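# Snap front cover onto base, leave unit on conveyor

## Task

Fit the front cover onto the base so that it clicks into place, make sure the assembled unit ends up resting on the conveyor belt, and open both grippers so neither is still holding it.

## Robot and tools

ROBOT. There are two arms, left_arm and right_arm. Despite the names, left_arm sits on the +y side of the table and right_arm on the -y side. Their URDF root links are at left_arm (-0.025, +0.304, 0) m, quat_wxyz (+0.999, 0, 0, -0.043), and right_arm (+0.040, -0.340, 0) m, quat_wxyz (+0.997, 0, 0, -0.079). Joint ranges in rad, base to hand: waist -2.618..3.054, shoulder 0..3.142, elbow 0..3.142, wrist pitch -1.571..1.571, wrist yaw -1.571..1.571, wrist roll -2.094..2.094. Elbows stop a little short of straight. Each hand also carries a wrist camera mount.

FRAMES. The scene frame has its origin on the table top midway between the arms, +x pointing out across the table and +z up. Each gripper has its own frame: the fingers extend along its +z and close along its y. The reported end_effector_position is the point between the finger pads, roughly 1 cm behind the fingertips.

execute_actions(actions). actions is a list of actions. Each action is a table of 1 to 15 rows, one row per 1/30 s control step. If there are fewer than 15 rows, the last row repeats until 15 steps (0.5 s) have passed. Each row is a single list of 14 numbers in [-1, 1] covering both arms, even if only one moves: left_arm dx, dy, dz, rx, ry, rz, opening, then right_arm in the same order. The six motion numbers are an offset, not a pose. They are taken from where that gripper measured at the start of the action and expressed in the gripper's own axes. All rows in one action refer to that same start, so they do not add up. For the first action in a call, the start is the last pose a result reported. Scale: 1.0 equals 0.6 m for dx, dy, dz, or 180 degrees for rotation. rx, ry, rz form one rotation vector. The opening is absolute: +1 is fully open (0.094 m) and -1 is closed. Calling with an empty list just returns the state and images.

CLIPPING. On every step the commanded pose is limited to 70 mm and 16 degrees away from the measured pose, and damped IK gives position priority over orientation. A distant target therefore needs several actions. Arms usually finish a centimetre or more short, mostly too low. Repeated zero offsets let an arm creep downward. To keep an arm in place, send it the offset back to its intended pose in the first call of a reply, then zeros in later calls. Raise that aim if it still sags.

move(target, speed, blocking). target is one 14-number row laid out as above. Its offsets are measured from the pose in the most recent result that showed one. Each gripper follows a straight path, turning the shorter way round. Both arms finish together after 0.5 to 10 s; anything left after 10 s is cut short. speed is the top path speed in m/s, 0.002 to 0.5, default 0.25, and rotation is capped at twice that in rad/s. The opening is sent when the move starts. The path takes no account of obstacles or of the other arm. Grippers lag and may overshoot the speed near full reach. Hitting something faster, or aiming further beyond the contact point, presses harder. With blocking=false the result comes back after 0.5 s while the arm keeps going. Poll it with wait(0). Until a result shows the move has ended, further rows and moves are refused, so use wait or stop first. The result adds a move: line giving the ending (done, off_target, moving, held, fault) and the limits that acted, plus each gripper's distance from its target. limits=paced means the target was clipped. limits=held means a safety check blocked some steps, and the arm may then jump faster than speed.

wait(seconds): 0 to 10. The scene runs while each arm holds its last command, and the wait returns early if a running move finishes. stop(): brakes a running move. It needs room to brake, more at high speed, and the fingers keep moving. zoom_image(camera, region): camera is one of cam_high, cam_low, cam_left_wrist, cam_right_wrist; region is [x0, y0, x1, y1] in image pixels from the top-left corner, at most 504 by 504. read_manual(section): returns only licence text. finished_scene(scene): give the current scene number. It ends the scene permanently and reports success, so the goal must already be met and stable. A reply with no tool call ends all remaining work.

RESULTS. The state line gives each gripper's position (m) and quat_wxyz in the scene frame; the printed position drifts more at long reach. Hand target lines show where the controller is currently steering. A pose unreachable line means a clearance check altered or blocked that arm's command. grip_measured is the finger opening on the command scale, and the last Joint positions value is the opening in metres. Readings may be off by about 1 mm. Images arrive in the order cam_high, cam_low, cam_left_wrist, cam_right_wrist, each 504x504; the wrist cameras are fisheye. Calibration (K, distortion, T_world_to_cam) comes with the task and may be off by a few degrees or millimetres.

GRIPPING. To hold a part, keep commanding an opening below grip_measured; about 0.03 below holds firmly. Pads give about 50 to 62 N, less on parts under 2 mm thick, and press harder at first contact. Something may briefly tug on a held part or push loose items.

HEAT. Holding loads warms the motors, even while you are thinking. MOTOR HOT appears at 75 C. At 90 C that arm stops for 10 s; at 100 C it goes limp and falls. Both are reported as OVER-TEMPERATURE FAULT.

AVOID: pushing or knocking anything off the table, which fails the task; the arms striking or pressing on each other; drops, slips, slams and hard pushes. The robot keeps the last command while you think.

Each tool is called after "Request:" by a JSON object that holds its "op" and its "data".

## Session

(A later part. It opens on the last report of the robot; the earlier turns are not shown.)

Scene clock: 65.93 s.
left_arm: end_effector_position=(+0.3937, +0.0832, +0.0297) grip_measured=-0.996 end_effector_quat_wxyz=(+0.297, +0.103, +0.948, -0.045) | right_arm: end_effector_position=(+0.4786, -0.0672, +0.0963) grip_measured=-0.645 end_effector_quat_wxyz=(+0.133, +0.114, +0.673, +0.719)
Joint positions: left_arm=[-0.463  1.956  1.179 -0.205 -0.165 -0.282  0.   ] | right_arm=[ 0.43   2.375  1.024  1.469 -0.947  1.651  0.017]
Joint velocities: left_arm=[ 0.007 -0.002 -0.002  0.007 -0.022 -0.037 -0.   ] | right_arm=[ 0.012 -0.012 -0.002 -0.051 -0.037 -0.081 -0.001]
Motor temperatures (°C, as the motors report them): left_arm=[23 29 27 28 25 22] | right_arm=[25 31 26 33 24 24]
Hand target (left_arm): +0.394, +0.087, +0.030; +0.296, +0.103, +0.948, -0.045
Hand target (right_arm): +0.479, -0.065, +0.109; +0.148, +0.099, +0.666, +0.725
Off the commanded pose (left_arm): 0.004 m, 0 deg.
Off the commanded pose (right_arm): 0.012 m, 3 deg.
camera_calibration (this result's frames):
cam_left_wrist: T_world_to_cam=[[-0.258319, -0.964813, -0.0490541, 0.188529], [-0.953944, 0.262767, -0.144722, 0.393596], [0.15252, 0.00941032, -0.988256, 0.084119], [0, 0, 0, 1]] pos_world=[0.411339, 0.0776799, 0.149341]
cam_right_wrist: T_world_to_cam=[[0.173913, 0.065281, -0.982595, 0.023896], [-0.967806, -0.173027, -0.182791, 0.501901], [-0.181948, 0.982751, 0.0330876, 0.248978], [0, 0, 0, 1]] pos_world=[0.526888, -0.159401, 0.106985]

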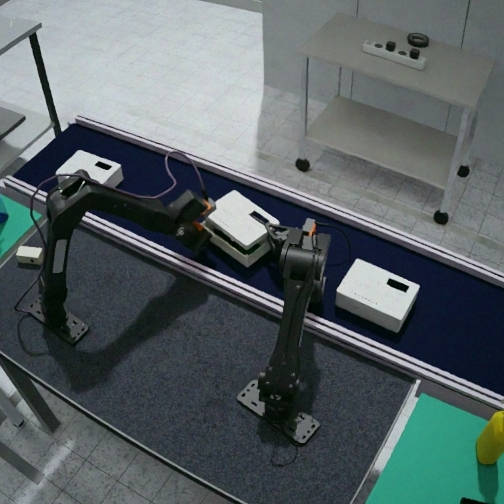

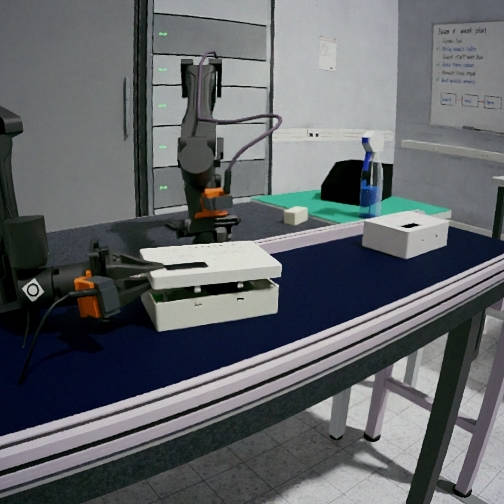

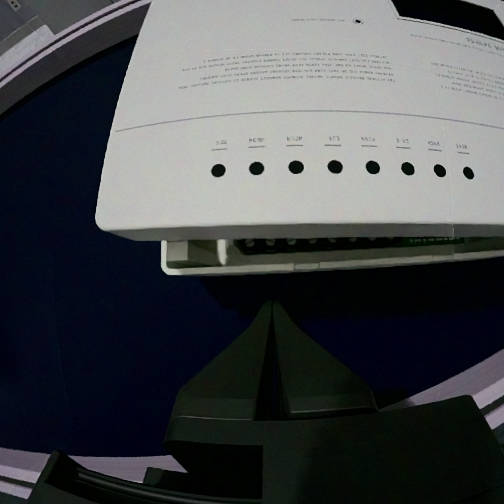

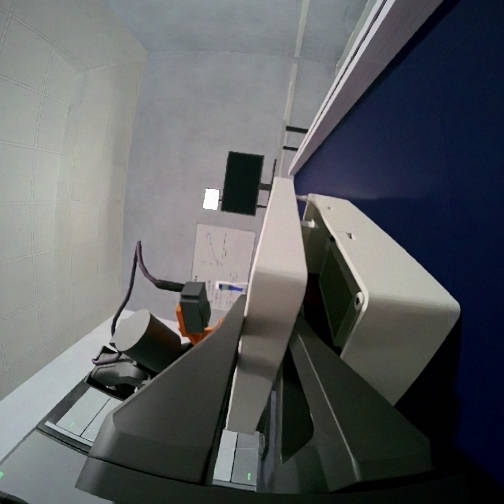

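Request:
{"op": "execute_actions", "data": {"actions": [[[-0.004,-0.004,0,0,0,0,-1, 0,0.02,0.005,-0.008,0,-0.012,-0.78],[-0.008,-0.008,0,0,0,0,-1, 0,0.02,0.005,-0.008,0,-0.012,-0.78],[-0.012,-0.012,0,0,0,0,-1, 0,0.02,0.005,-0.008,0,-0.012,-0.78],[-0.016,-0.016,0,0,0,0,-1, 0,0.02,0.005,-0.008,0,-0.012,-0.78],[-0.02,-0.02,0,0,0,0,-1, 0,0.02,0.005,-0.008,0,-0.012,-0.78],[-0.024,-0.024,0,0,0,0,-1, 0,0.02,0.005,-0.008,0,-0.012,-0.78],[-0.028,-0.028,0,0,0,0,-1, 0,0.02,0.005,-0.008,0,-0.012,-0.78],[-0.03,-0.032,0,0,0,0,-1, 0,0.02,0.005,-0.008,0,-0.012,-0.78],[-0.03,-0.036,0,0,0,0,-1, 0,0.02,0.005,-0.008,0,-0.012,-0.78]]]}}

Scene clock: 66.73 s.
left_arm: end_effector_position=(+0.4027, +0.0584, +0.0411) grip_measured=-0.996 end_effector_quat_wxyz=(+0.301, +0.108, +0.946, -0.054) | right_arm: end_effector_position=(+0.4786, -0.0672, +0.0963) grip_measured=-0.645 end_effector_quat_wxyz=(+0.133, +0.114, +0.673, +0.719)
Joint positions: left_arm=[-0.498  1.996  1.282 -0.255 -0.167 -0.303  0.   ] | right_arm=[ 0.43   2.375  1.024  1.469 -0.947  1.651  0.017]
Joint velocities: left_arm=[ 0.017  0.017  0.017 -0.037  0.007 -0.081  0.001] | right_arm=[-0.002  0.002  0.007  0.007 -0.022  0.022  0.   ]
Motor temperatures (°C, as the motors report them): left_arm=[23 29 27 28 25 22] | right_arm=[25 31 26 33 24 24]
Hand target (left_arm): +0.403, +0.059, +0.040; +0.297, +0.103, +0.948, -0.045
Hand target (right_arm): +0.479, -0.065, +0.109; +0.148, +0.099, +0.666, +0.725
Off the commanded pose (left_arm): 0.001 m, 1 deg.
Off the commanded pose (right_arm): 0.012 m, 3 deg.
camera_calibration (this result's frames):
cam_left_wrist: T_world_to_cam=[[-0.273013, -0.961374, -0.0349839, 0.17259], [-0.948546, 0.275077, -0.156825, 0.407901], [0.16039, -0.00963131, -0.987007, 0.0921247], [0, 0, 0, 1]] pos_world=[0.419256, 0.0546071, 0.160934]
cam_right_wrist: T_world_to_cam=[[0.173913, 0.065281, -0.982595, 0.023896], [-0.967806, -0.173027, -0.182791, 0.501901], [-0.181948, 0.982751, 0.0330876, 0.248978], [0, 0, 0, 1]] pos_world=[0.526888, -0.159401, 0.106985]

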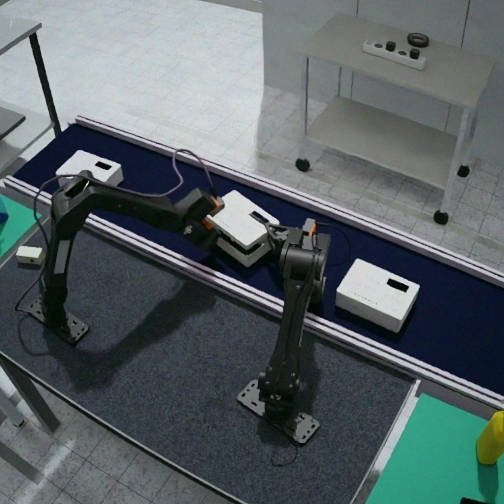

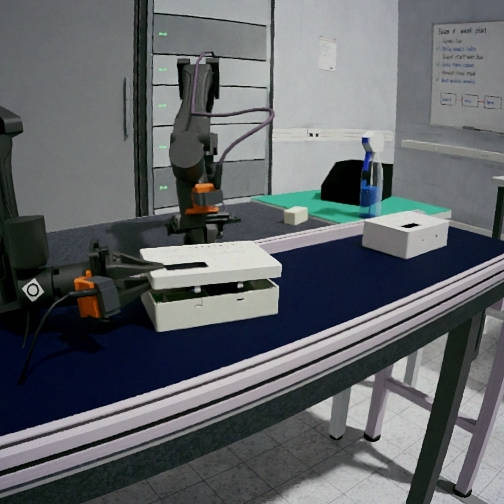

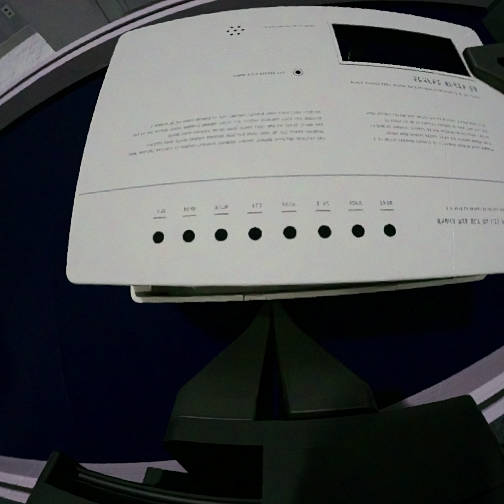

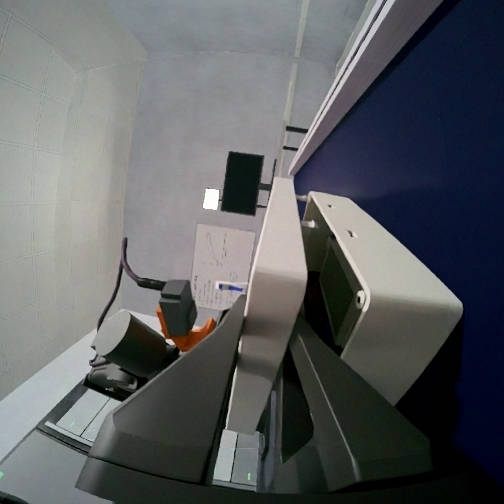

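Request:
{"op": "execute_actions", "data": {"actions": [[[-0.003,0,0.002,0,0,0,-1, 0,0.02,0.005,-0.008,0,-0.012,-0.78],[-0.006,0,0.004,0,0,0,-1, 0,0.02,0.005,-0.008,0,-0.012,-0.78],[-0.009,0,0.006,0,0,0,-1, 0,0.02,0.005,-0.008,0,-0.012,-0.78]]]}}

Scene clock: 67.50 s.
left_arm: end_effector_position=(+0.4011, +0.0599, +0.0383) grip_measured=-0.996 end_effector_quat_wxyz=(+0.296, +0.107, +0.948, -0.051) | right_arm: end_effector_position=(+0.4786, -0.0672, +0.0963) grip_measured=-0.645 end_effector_quat_wxyz=(+0.133, +0.114, +0.673, +0.719)
Joint positions: left_arm=[-0.498  1.999  1.282 -0.264 -0.169 -0.306  0.   ] | right_arm=[ 0.43   2.375  1.024  1.469 -0.947  1.651  0.017]
Joint velocities: left_arm=[ 0.002  0.007 -0.012  0.007 -0.007 -0.022 -0.   ] | right_arm=[-0.017  0.002  0.002  0.051 -0.066  0.022  0.   ]
Motor temperatures (°C, as the motors report them): left_arm=[23 29 27 28 25 22] | right_arm=[25 31 26 33 24 24]
Hand target (left_arm): +0.409, +0.057, +0.041; +0.301, +0.108, +0.946, -0.055
Hand target (right_arm): +0.479, -0.065, +0.109; +0.148, +0.099, +0.666, +0.725
Off the commanded pose (left_arm): 0.009 m, 1 deg.
Off the commanded pose (right_arm): 0.012 m, 3 deg.
camera_calibration (this result's frames):
cam_left_wrist: T_world_to_cam=[[-0.270037, -0.962062, -0.0389384, 0.172507], [-0.950946, 0.272819, -0.145848, 0.406281], [0.150938, -0.00235597, -0.98854, 0.0930637], [0, 0, 0, 1]] pos_world=[0.418888, 0.0553405, 0.15797]
cam_right_wrist: T_world_to_cam=[[0.173913, 0.065281, -0.982595, 0.023896], [-0.967806, -0.173027, -0.182791, 0.501901], [-0.181948, 0.982751, 0.0330876, 0.248978], [0, 0, 0, 1]] pos_world=[0.526888, -0.159401, 0.106985]

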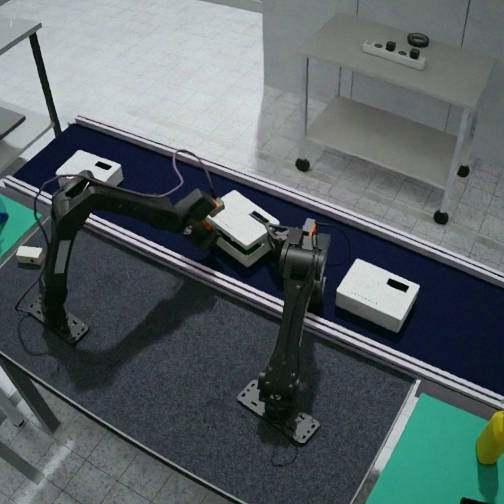

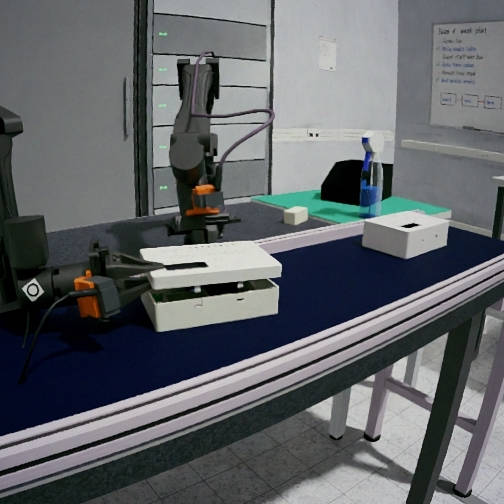

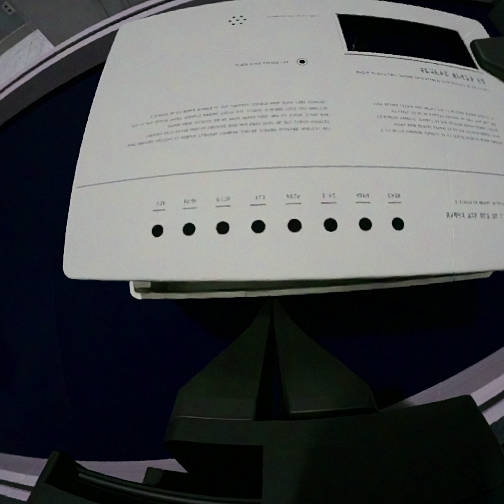

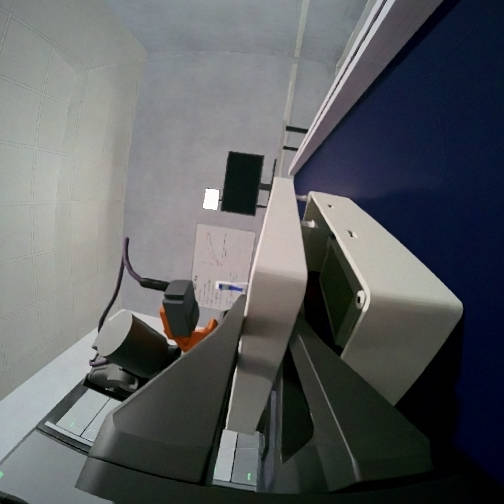

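Request:
{"op": "execute_actions", "data": {"actions": [[[-0.007,0,0,0,-0.005,0,-1, 0,0.02,0.005,-0.008,0,-0.012,-0.78],[-0.014,0,0,0,-0.01,0,-1, 0,0.02,0.005,-0.008,0,-0.012,-0.78],[-0.019,0,0,0,-0.0145,0,-1, 0,0.02,0.005,-0.008,0,-0.012,-0.78]]]}}

Scene clock: 68.27 s.
left_arm: end_effector_position=(+0.4037, +0.0582, +0.0404) grip_measured=-0.996 end_effector_quat_wxyz=(+0.303, +0.108, +0.945, -0.054) | right_arm: end_effector_position=(+0.4786, -0.0672, +0.0963) grip_measured=-0.645 end_effector_quat_wxyz=(+0.133, +0.114, +0.673, +0.719)
Joint positions: left_arm=[-0.498  1.999  1.282 -0.249 -0.169 -0.303  0.   ] | right_arm=[ 0.43   2.375  1.024  1.469 -0.947  1.651  0.017]
Joint velocities: left_arm=[-0.002 -0.007 -0.012 -0.037 -0.037 -0.007  0.   ] | right_arm=[-0.002  0.007  0.022 -0.051 -0.066  0.037  0.001]
Motor temperatures (°C, as the motors report them): left_arm=[23 29 27 28 25 22] | right_arm=[25 31 26 33 24 24]
Hand target (left_arm): +0.410, +0.058, +0.045; +0.317, +0.106, +0.941, -0.054
Hand target (right_arm): +0.479, -0.065, +0.109; +0.148, +0.099, +0.666, +0.725
Off the commanded pose (left_arm): 0.008 m, 2 deg.
Off the commanded pose (right_arm): 0.012 m, 3 deg.
camera_calibration (this result's frames):
cam_left_wrist: T_world_to_cam=[[-0.271638, -0.961731, -0.0358596, 0.172148], [-0.948333, 0.273829, -0.160254, 0.408992], [0.163941, -0.00952419, -0.986424, 0.089834], [0, 0, 0, 1]] pos_world=[0.419895, 0.0544219, 0.16033]
cam_right_wrist: T_world_to_cam=[[0.173913, 0.065281, -0.982595, 0.023896], [-0.967806, -0.173027, -0.182791, 0.501901], [-0.181948, 0.982751, 0.0330876, 0.248978], [0, 0, 0, 1]] pos_world=[0.526888, -0.159401, 0.106985]

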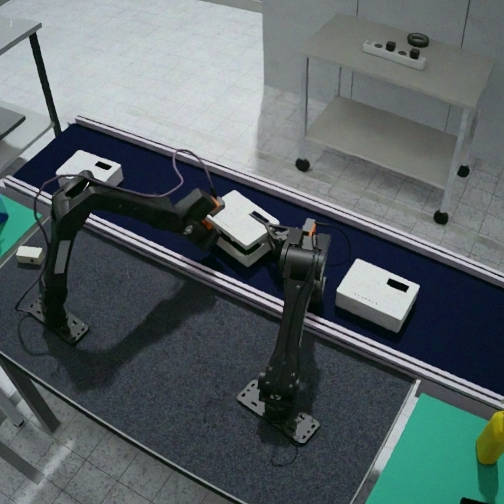

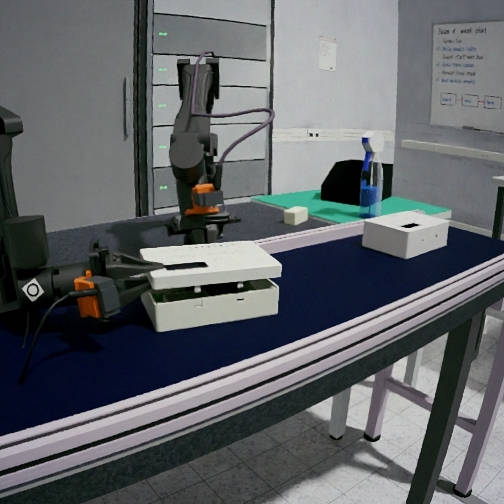

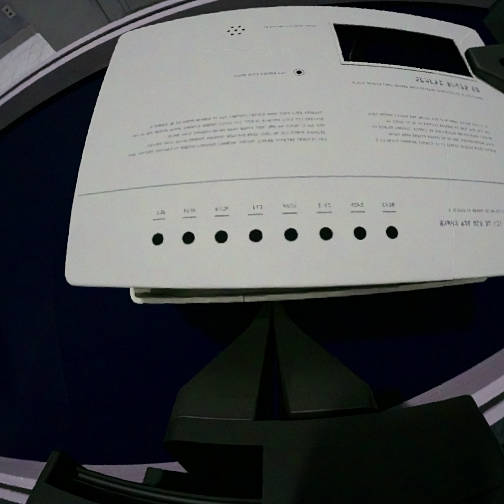

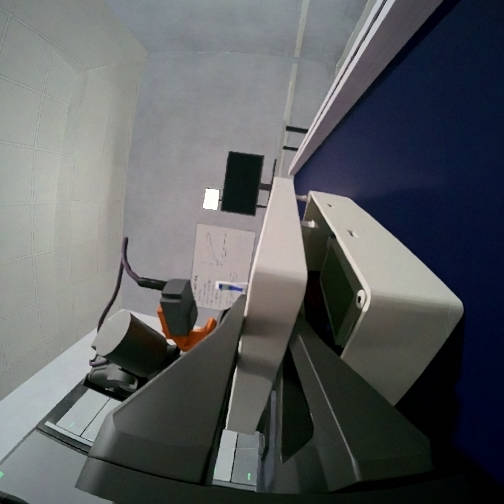

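Request:
{"op": "execute_actions", "data": {"actions": [[[-0.019,0,0,0,-0.0145,0,-1, 0,0.02,0.005,-0.008,0,-0.012,-0.78]]]}}

Request:
{"op": "zoom_image", "data": {"camera": "cam_low", "region": [90, 230, 300, 340]}}

Scene clock: 68.90 s.
left_arm: end_effector_position=(+0.4059, +0.0568, +0.0423) grip_measured=-0.996 end_effector_quat_wxyz=(+0.308, +0.108, +0.943, -0.057) | right_arm: end_effector_position=(+0.4786, -0.0672, +0.0963) grip_measured=-0.645 end_effector_quat_wxyz=(+0.133, +0.114, +0.673, +0.719)
Joint positions: left_arm=[-0.498  1.999  1.282 -0.236 -0.169 -0.301  0.   ] | right_arm=[ 0.43   2.375  1.024  1.469 -0.947  1.651  0.017]
Joint velocities: left_arm=[-0.007 -0.007 -0.007  0.007 -0.007 -0.11  -0.001] | right_arm=[ 0.012  0.012 -0.002  0.051  0.007  0.022 -0.001]
Motor temperatures (°C, as the motors report them): left_arm=[23 29 27 29 25 22] | right_arm=[25 31 26 33 24 24]
Hand target (left_arm): +0.413, +0.056, +0.047; +0.324, +0.106, +0.938, -0.057
Hand target (right_arm): +0.479, -0.065, +0.109; +0.148, +0.099, +0.666, +0.725
Off the commanded pose (left_arm): 0.008 m, 2 deg.
Off the commanded pose (right_arm): 0.012 m, 3 deg.
camera_calibration (this result's frames):
cam_left_wrist: T_world_to_cam=[[-0.273027, -0.96143, -0.0332972, 0.171861], [-0.94596, 0.274607, -0.172484, 0.41126], [0.174975, -0.0155949, -0.984449, 0.0870485], [0, 0, 0, 1]] pos_world=[0.420726, 0.0536553, 0.162353]
cam_right_wrist: T_world_to_cam=[[0.173913, 0.065281, -0.982595, 0.023896], [-0.967806, -0.173027, -0.182791, 0.501901], [-0.181948, 0.982751, 0.0330876, 0.248978], [0, 0, 0, 1]] pos_world=[0.526888, -0.159401, 0.106985]

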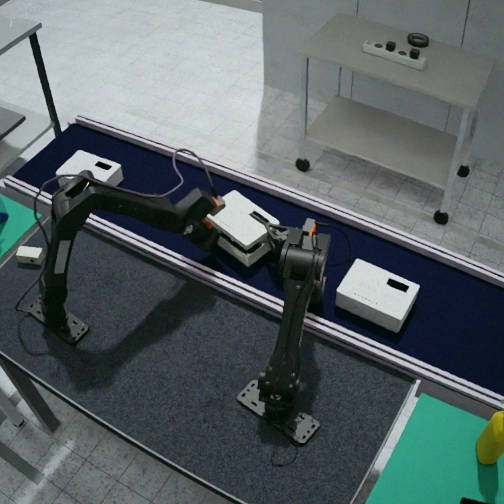

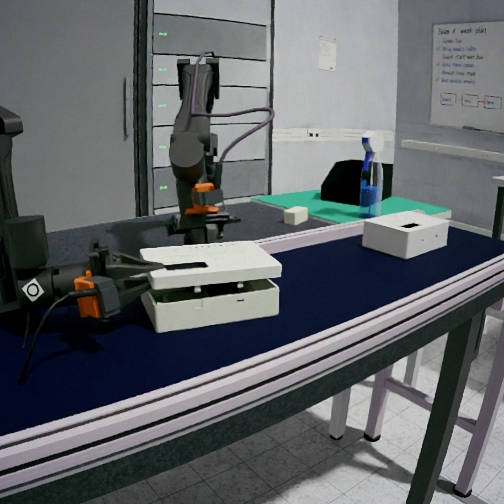

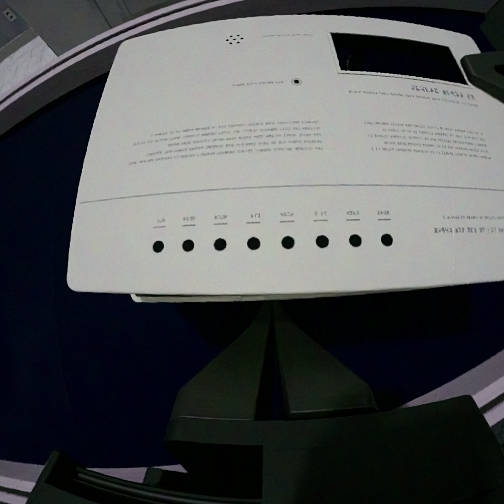

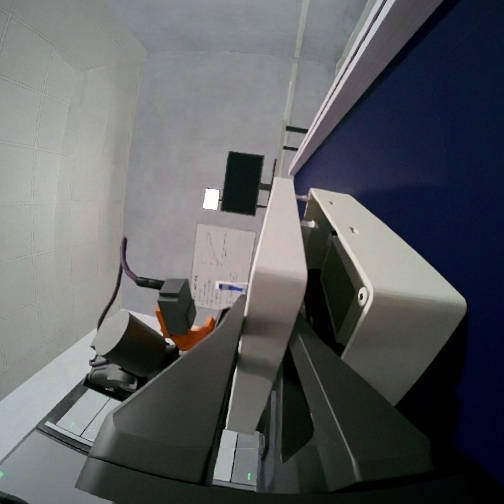

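Region (90, 230, 300, 340) of cam_low's 504x504 image, scaled by 2.400, with more detail than that image has; it fills the top 264 rows of this view, and the rest is white.

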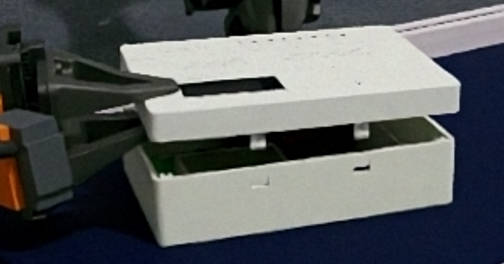

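Request:
{"op": "execute_actions", "data": {"actions": [[[0.01,0.01,-0.008,0,0,0,-1, 0,0.02,0.005,-0.008,0,-0.012,-0.78],[0.012,0.02,-0.012,0,0,0,-1, 0,0.02,0.005,-0.008,0,-0.012,-0.78],[0.012,0.03,-0.015,0,0,0,-1, 0,0.02,0.005,-0.008,0,-0.012,-0.78],[0.012,0.04,-0.015,0,0,0,-1, 0,0.02,0.005,-0.008,0,-0.012,-0.78],[0.012,0.05,-0.015,0,0,0,-1, 0,0.02,0.005,-0.008,0,-0.012,-0.78],[0.012,0.06,-0.015,0,0,0,-1, 0,0.02,0.005,-0.008,0,-0.012,-0.78],[0.012,0.07,-0.015,0,0,0,-1, 0,0.02,0.005,-0.008,0,-0.012,-0.78],[0.012,0.075,-0.015,0,0,0,-1, 0,0.02,0.005,-0.008,0,-0.012,-0.78]]]}}

Scene clock: 69.93 s.
left_arm: end_effector_position=(+0.4057, +0.1097, +0.0354) grip_measured=-0.996 end_effector_quat_wxyz=(+0.297, +0.097, +0.949, -0.044) | right_arm: end_effector_position=(+0.4786, -0.0672, +0.0963) grip_measured=-0.645 end_effector_quat_wxyz=(+0.133, +0.114, +0.673, +0.719)
Joint positions: left_arm=[-0.388  1.937  1.176 -0.213 -0.128 -0.23   0.   ] | right_arm=[ 0.43   2.375  1.024  1.469 -0.947  1.651  0.017]
Joint velocities: left_arm=[ 0.002 -0.012 -0.017  0.066  0.066  0.037 -0.   ] | right_arm=[-0.007 -0.002  0.012 -0.007 -0.022 -0.051 -0.   ]
Motor temperatures (°C, as the motors report them): left_arm=[23 29 27 29 25 22] | right_arm=[25 31 26 33 24 24]
Hand target (left_arm): +0.406, +0.103, +0.045; +0.309, +0.108, +0.943, -0.056
Hand target (right_arm): +0.479, -0.065, +0.109; +0.148, +0.099, +0.666, +0.725
Off the commanded pose (left_arm): 0.010 m, 2 deg.
Off the commanded pose (right_arm): 0.012 m, 3 deg.
camera_calibration (this result's frames):
cam_left_wrist: T_world_to_cam=[[-0.246237, -0.968089, -0.0465977, 0.212837], [-0.957259, 0.250446, -0.144676, 0.401577], [0.151729, 0.00898158, -0.988381, 0.0879917], [0, 0, 0, 1]] pos_world=[0.42347, 0.104681, 0.154985]
cam_right_wrist: T_world_to_cam=[[0.173913, 0.065281, -0.982595, 0.023896], [-0.967806, -0.173027, -0.182791, 0.501901], [-0.181948, 0.982751, 0.0330876, 0.248978], [0, 0, 0, 1]] pos_world=[0.526888, -0.159401, 0.106985]

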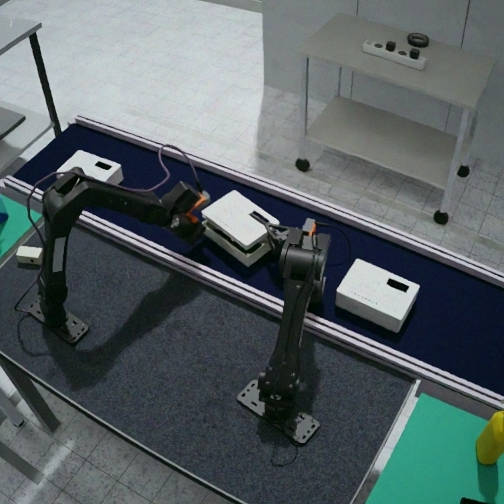

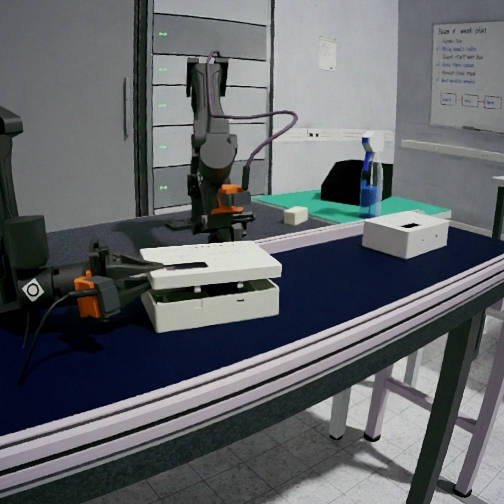

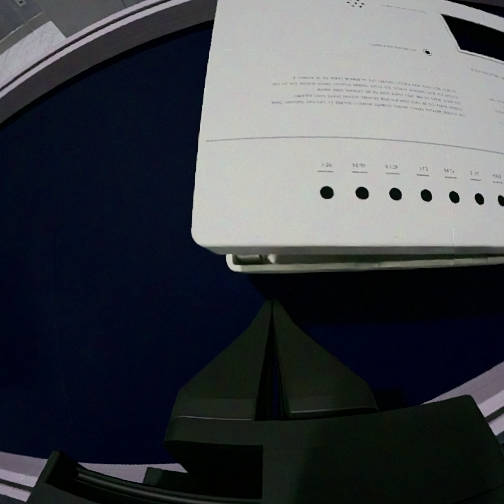

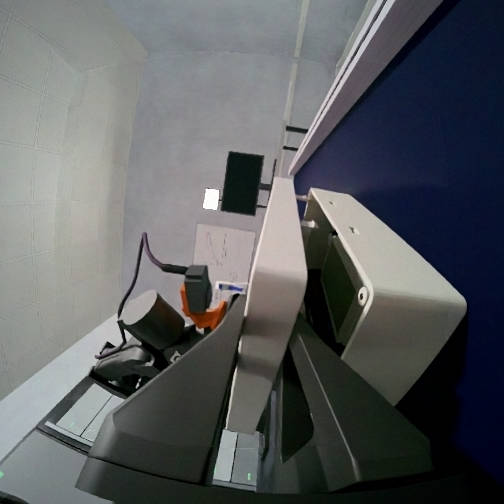

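Request:
{"op": "execute_actions", "data": {"actions": []}}

Scene clock: 70.97 s.
left_arm: end_effector_position=(+0.4059, +0.1077, +0.0360) grip_measured=-0.996 end_effector_quat_wxyz=(+0.298, +0.102, +0.948, -0.048) | right_arm: end_effector_position=(+0.4786, -0.0672, +0.0963) grip_measured=-0.645 end_effector_quat_wxyz=(+0.133, +0.114, +0.673, +0.719)
Joint positions: left_arm=[-0.388  1.936  1.176 -0.208 -0.118 -0.222  0.   ] | right_arm=[ 0.43   2.375  1.024  1.469 -0.947  1.651  0.017]
Joint velocities: left_arm=[ 0.002 -0.002  0.017 -0.007 -0.051  0.007 -0.   ] | right_arm=[-0.002 -0.002 -0.017  0.007 -0.007 -0.081 -0.   ]
Motor temperatures (°C, as the motors report them): left_arm=[23 30 27 29 25 22] | right_arm=[25 31 26 33 24 24]
Hand target (left_arm): +0.406, +0.103, +0.045; +0.309, +0.108, +0.943, -0.056
Hand target (right_arm): +0.479, -0.065, +0.109; +0.148, +0.099, +0.666, +0.725
Off the commanded pose (left_arm): 0.009 m, 2 deg.
Off the commanded pose (right_arm): 0.012 m, 3 deg.
camera_calibration (this result's frames):
cam_left_wrist: T_world_to_cam=[[-0.258509, -0.965071, -0.0425682, 0.215426], [-0.953696, 0.261979, -0.147755, 0.399769], [0.153746, 0.00240117, -0.988107, 0.0884894], [0, 0, 0, 1]] pos_world=[0.423342, 0.102958, 0.155675]
cam_right_wrist: T_world_to_cam=[[0.173913, 0.065281, -0.982595, 0.023896], [-0.967806, -0.173027, -0.182791, 0.501901], [-0.181948, 0.982751, 0.0330876, 0.248978], [0, 0, 0, 1]] pos_world=[0.526888, -0.159401, 0.106985]

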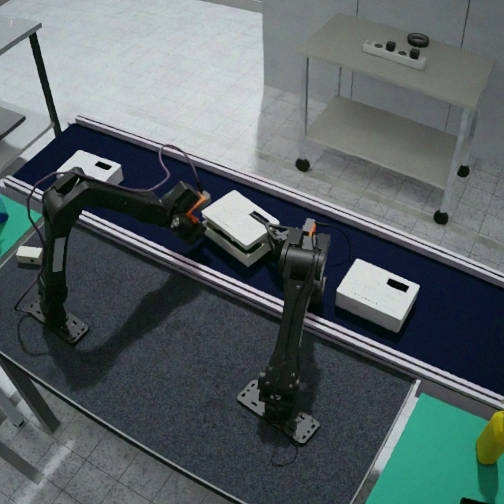

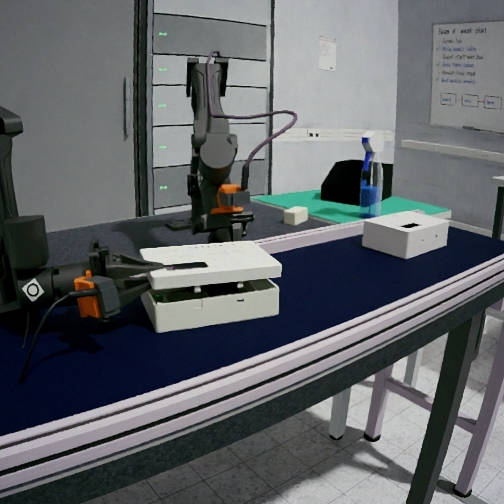

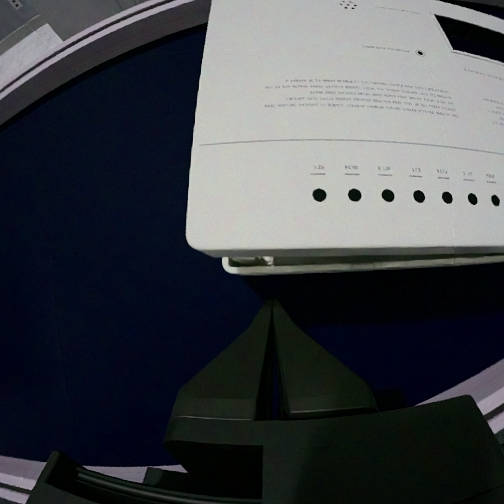

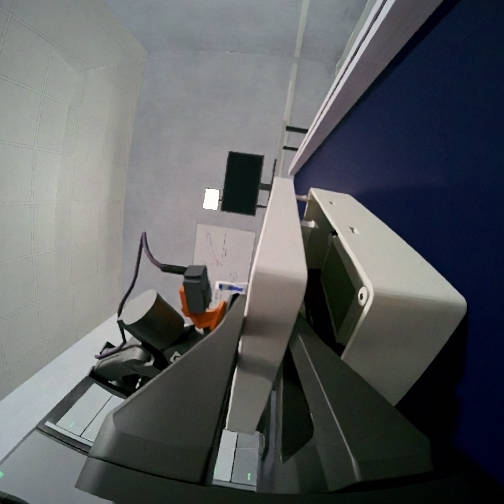

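Request:
{"op": "execute_actions", "data": {"actions": [[[-0.019,0,0,0,-0.0145,0,-1,0,0.02,0.005,-0.008,0,-0.012,-0.78]],[[-0.019,0,0,0,-0.0145,0,-1,0,0.02,0.005,-0.008,0,-0.012,-0.78]],[[-0.019,0,0,0,-0.0145,0,-1,0,0.02,0.005,-0.008,0,-0.012,-0.78]],[[-0.019,0,0,0,-0.0145,0,-1,0,0.02,0.005,-0.008,0,-0.012,-0.78]]]}}

Scene clock: 73.13 s.
left_arm: end_effector_position=(+0.4223, +0.0993, +0.0500) grip_measured=-0.996 end_effector_quat_wxyz=(+0.339, +0.098, +0.934, -0.064) | right_arm: end_effector_position=(+0.4786, -0.0672, +0.0963) grip_measured=-0.645 end_effector_quat_wxyz=(+0.133, +0.114, +0.673, +0.719)
Joint positions: left_arm=[-0.388  1.936  1.176 -0.115 -0.118 -0.221  0.   ] | right_arm=[ 0.43   2.375  1.024  1.469 -0.947  1.651  0.017]
Joint velocities: left_arm=[-0.017 -0.002 -0.007 -0.037 -0.007  0.037 -0.   ] | right_arm=[-0.007 -0.002 -0.007 -0.007 -0.081 -0.022  0.   ]
Motor temperatures (°C, as the motors report them): left_arm=[23 30 27 29 25 22] | right_arm=[25 31 26 33 24 24]
Hand target (left_arm): +0.428, +0.099, +0.055; +0.352, +0.098, +0.929, -0.063
Hand target (right_arm): +0.479, -0.065, +0.109; +0.148, +0.099, +0.666, +0.725
Off the commanded pose (left_arm): 0.007 m, 2 deg.
Off the commanded pose (right_arm): 0.012 m, 3 deg.
camera_calibration (this result's frames):
cam_left_wrist: T_world_to_cam=[[-0.256066, -0.966384, -0.0230687, 0.210283], [-0.937568, 0.254099, -0.237485, 0.418127], [0.235363, -0.0391834, -0.971117, 0.0685913], [0, 0, 0, 1]] pos_world=[0.429725, 0.0996561, 0.17076]
cam_right_wrist: T_world_to_cam=[[0.173913, 0.065281, -0.982595, 0.023896], [-0.967806, -0.173027, -0.182791, 0.501901], [-0.181948, 0.982751, 0.0330876, 0.248978], [0, 0, 0, 1]] pos_world=[0.526888, -0.159401, 0.106985]

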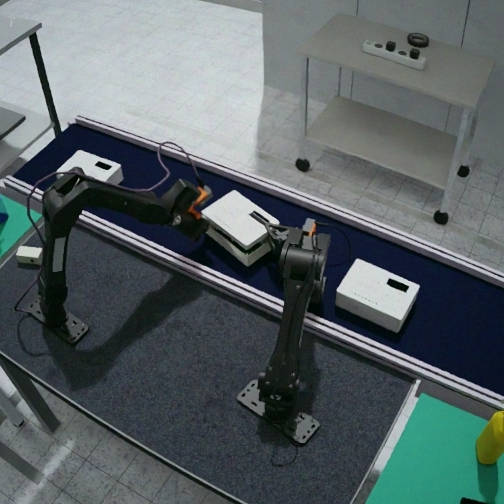

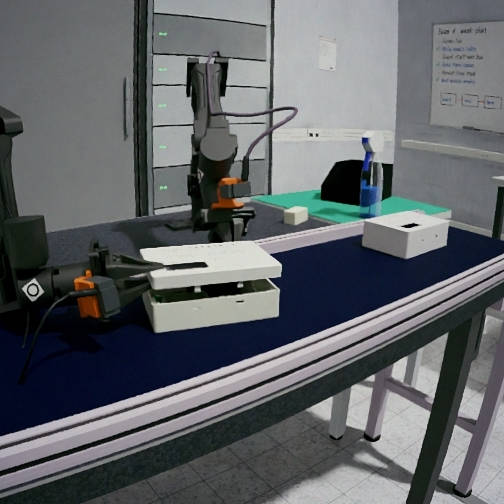

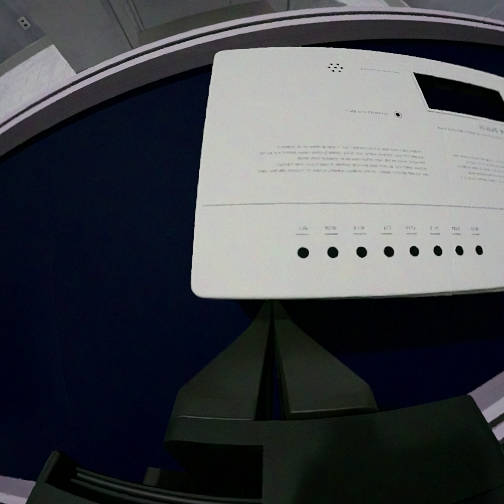

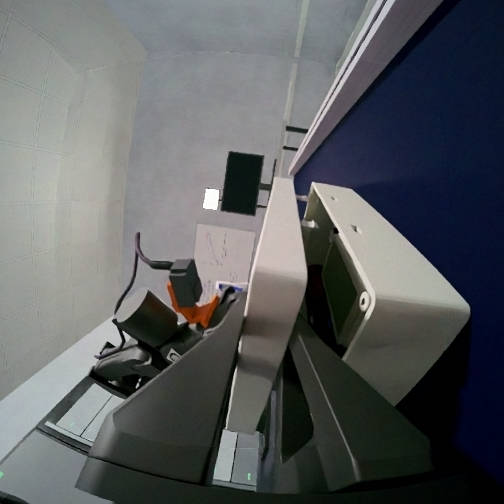

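Request:
{"op": "zoom_image", "data": {"camera": "cam_right_wrist", "region": [240, 160, 480, 400]}}

Request:
{"op": "zoom_image", "data": {"camera": "cam_low", "region": [90, 230, 300, 340]}}

Region (240, 160, 480, 400) of cam_right_wrist's 504x504 image, scaled by 2.100, with more detail than that image has.

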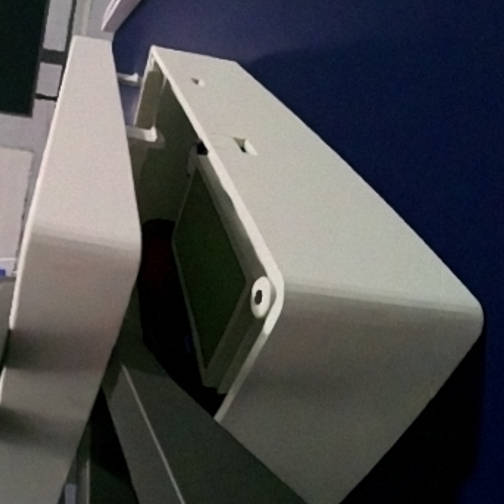

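Region (90, 230, 300, 340) of cam_low's 504x504 image, scaled by 2.400, with more detail than that image has; it fills the top 264 rows of this view, and the rest is white.

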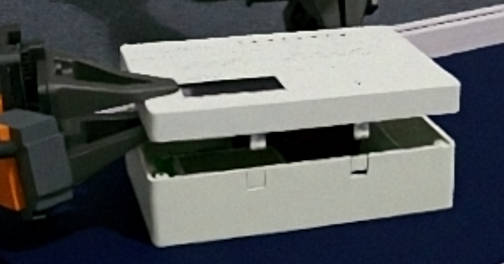

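Request:
{"op": "execute_actions", "data": {"actions": [[[0.012,0,0,0,0.012,0,-1,0,0.02,0.005,-0.008,0,-0.012,-0.78]]]}}

Scene clock: 74.03 s.
left_arm: end_effector_position=(+0.4178, +0.1016, +0.0459) grip_measured=-0.996 end_effector_quat_wxyz=(+0.327, +0.099, +0.938, -0.059) | right_arm: end_effector_position=(+0.4786, -0.0672, +0.0963) grip_measured=-0.645 end_effector_quat_wxyz=(+0.133, +0.114, +0.673, +0.719)
Joint positions: left_arm=[-0.388  1.936  1.176 -0.141 -0.118 -0.221  0.   ] | right_arm=[ 0.43   2.375  1.024  1.469 -0.947  1.651  0.017]
Joint velocities: left_arm=[ 0.002 -0.017 -0.007 -0.007 -0.022 -0.051  0.001] | right_arm=[ 0.007  0.007 -0.002 -0.081 -0.066 -0.051  0.001]
Motor temperatures (°C, as the motors report them): left_arm=[23 30 27 29 25 22] | right_arm=[25 31 26 34 24 24]
Hand target (left_arm): +0.417, +0.100, +0.045; +0.321, +0.099, +0.940, -0.062
Hand target (right_arm): +0.479, -0.065, +0.109; +0.148, +0.099, +0.666, +0.725
Off the commanded pose (left_arm): 0.002 m, 1 deg.
Off the commanded pose (right_arm): 0.012 m, 3 deg.
camera_calibration (this result's frames):
cam_left_wrist: T_world_to_cam=[[-0.256662, -0.966079, -0.0285691, 0.211719], [-0.942767, 0.25676, -0.212755, 0.413198], [0.212873, -0.0276721, -0.976688, 0.07428], [0, 0, 0, 1]] pos_world=[0.428078, 0.100499, 0.166507]
cam_right_wrist: T_world_to_cam=[[0.173913, 0.065281, -0.982595, 0.023896], [-0.967806, -0.173027, -0.182791, 0.501901], [-0.181948, 0.982751, 0.0330876, 0.248978], [0, 0, 0, 1]] pos_world=[0.526888, -0.159401, 0.106985]

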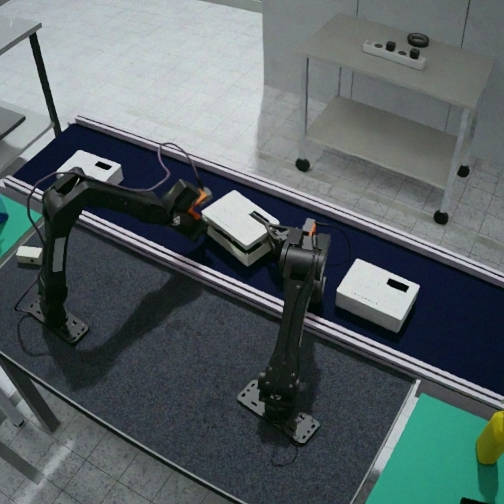

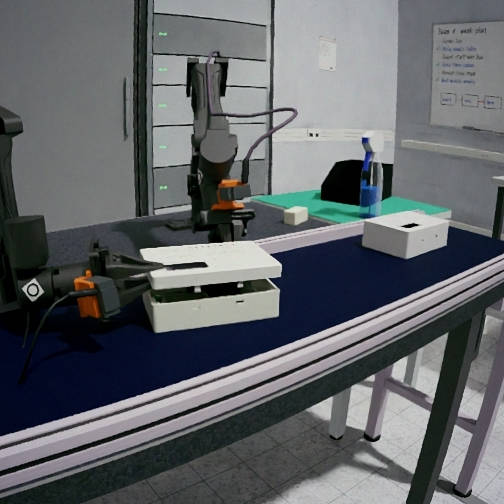

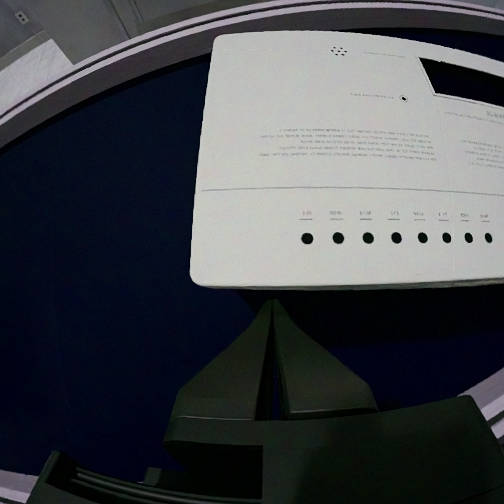

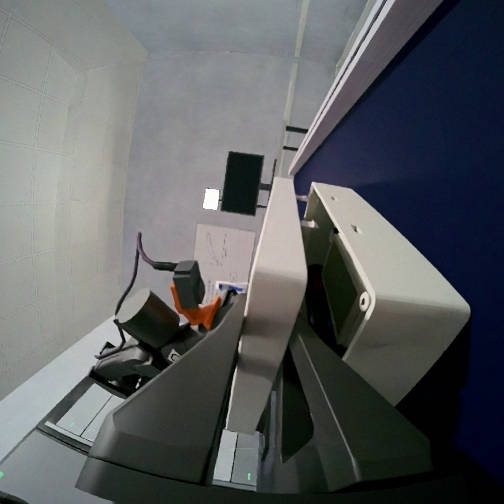

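Request:
{"op": "execute_actions", "data": {"actions": [[[0.02,0,0,0,0.018,0,-1,0,0.02,0.005,-0.008,0,-0.012,-0.78]]]}}

Request:
{"op": "zoom_image", "data": {"camera": "cam_left_wrist", "region": [170, 200, 504, 320]}}

Scene clock: 74.70 s.
left_arm: end_effector_position=(+0.4100, +0.1050, +0.0394) grip_measured=-0.996 end_effector_quat_wxyz=(+0.308, +0.101, +0.945, -0.053) | right_arm: end_effector_position=(+0.4786, -0.0672, +0.0963) grip_measured=-0.645 end_effector_quat_wxyz=(+0.133, +0.114, +0.673, +0.719)
Joint positions: left_arm=[-0.388  1.936  1.176 -0.184 -0.115 -0.222  0.   ] | right_arm=[ 0.43   2.375  1.024  1.469 -0.947  1.651  0.017]
Joint velocities: left_arm=[-0.002 -0.002  0.002  0.022  0.022  0.022  0.   ] | right_arm=[-0.007  0.012 -0.002  0.037  0.007  0.022 -0.   ]
Motor temperatures (°C, as the motors report them): left_arm=[23 30 27 29 25 22] | right_arm=[25 31 26 34 24 24]
Hand target (left_arm): +0.409, +0.103, +0.038; +0.301, +0.100, +0.947, -0.057
Hand target (right_arm): +0.479, -0.065, +0.109; +0.148, +0.099, +0.666, +0.725
Off the commanded pose (left_arm): 0.002 m, 1 deg.
Off the commanded pose (right_arm): 0.012 m, 3 deg.
camera_calibration (this result's frames):
cam_left_wrist: T_world_to_cam=[[-0.259199, -0.965175, -0.0354053, 0.214094], [-0.950046, 0.261392, -0.170547, 0.404374], [0.173863, -0.0105689, -0.984713, 0.0841775], [0, 0, 0, 1]] pos_world=[0.425032, 0.101828, 0.159436]
cam_right_wrist: T_world_to_cam=[[0.173913, 0.065281, -0.982595, 0.023896], [-0.967806, -0.173027, -0.182791, 0.501901], [-0.181948, 0.982751, 0.0330876, 0.248978], [0, 0, 0, 1]] pos_world=[0.526888, -0.159401, 0.106985]

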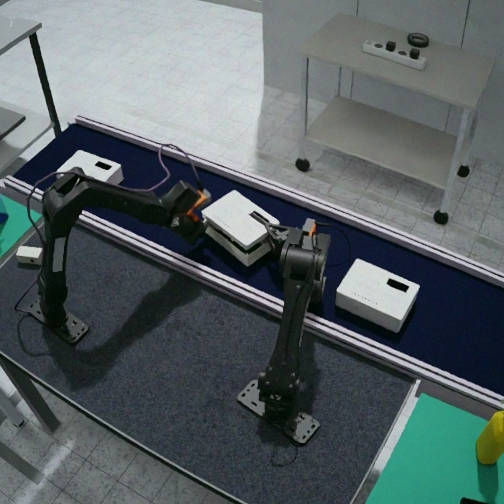

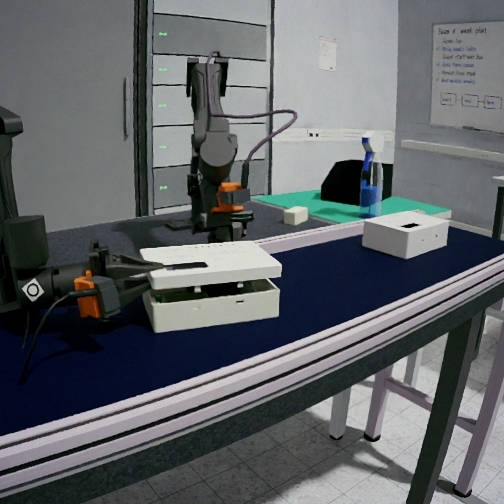

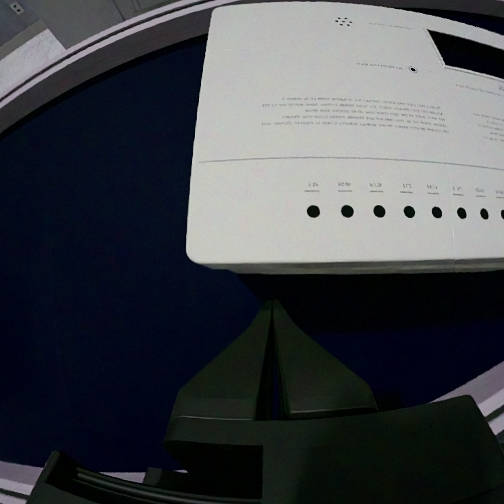

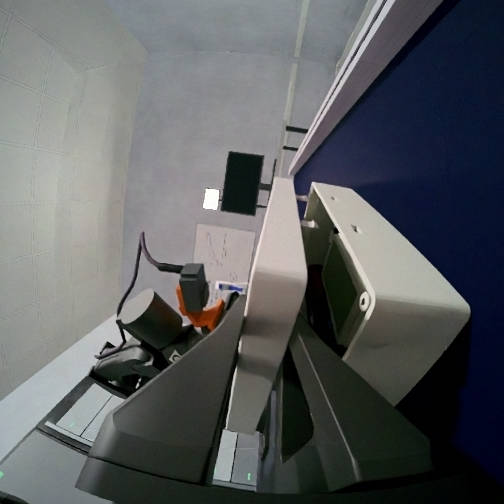

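Region (170, 200, 504, 320) of cam_left_wrist's 504x504 image, scaled by 1.509, with more detail than that image has; it fills the top 181 rows of this view, and the rest is white.

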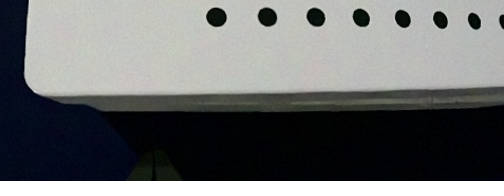

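Request:
{"op": "zoom_image", "data": {"camera": "cam_left_wrist", "region": [180, 240, 340, 290]}}

Request:
{"op": "zoom_image", "data": {"camera": "cam_left_wrist", "region": [344, 240, 504, 290]}}

Region (180, 240, 340, 290) of cam_left_wrist's 504x504 image, scaled by 3.150, with more detail than that image has; it fills the top 158 rows of this view, and the rest is white.

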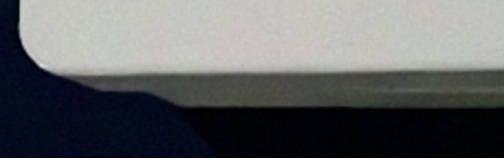

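Region (344, 240, 504, 290) of cam_left_wrist's 504x504 image, scaled by 3.150, with more detail than that image has; it fills the top 158 rows of this view, and the rest is white.

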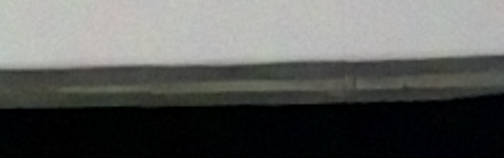

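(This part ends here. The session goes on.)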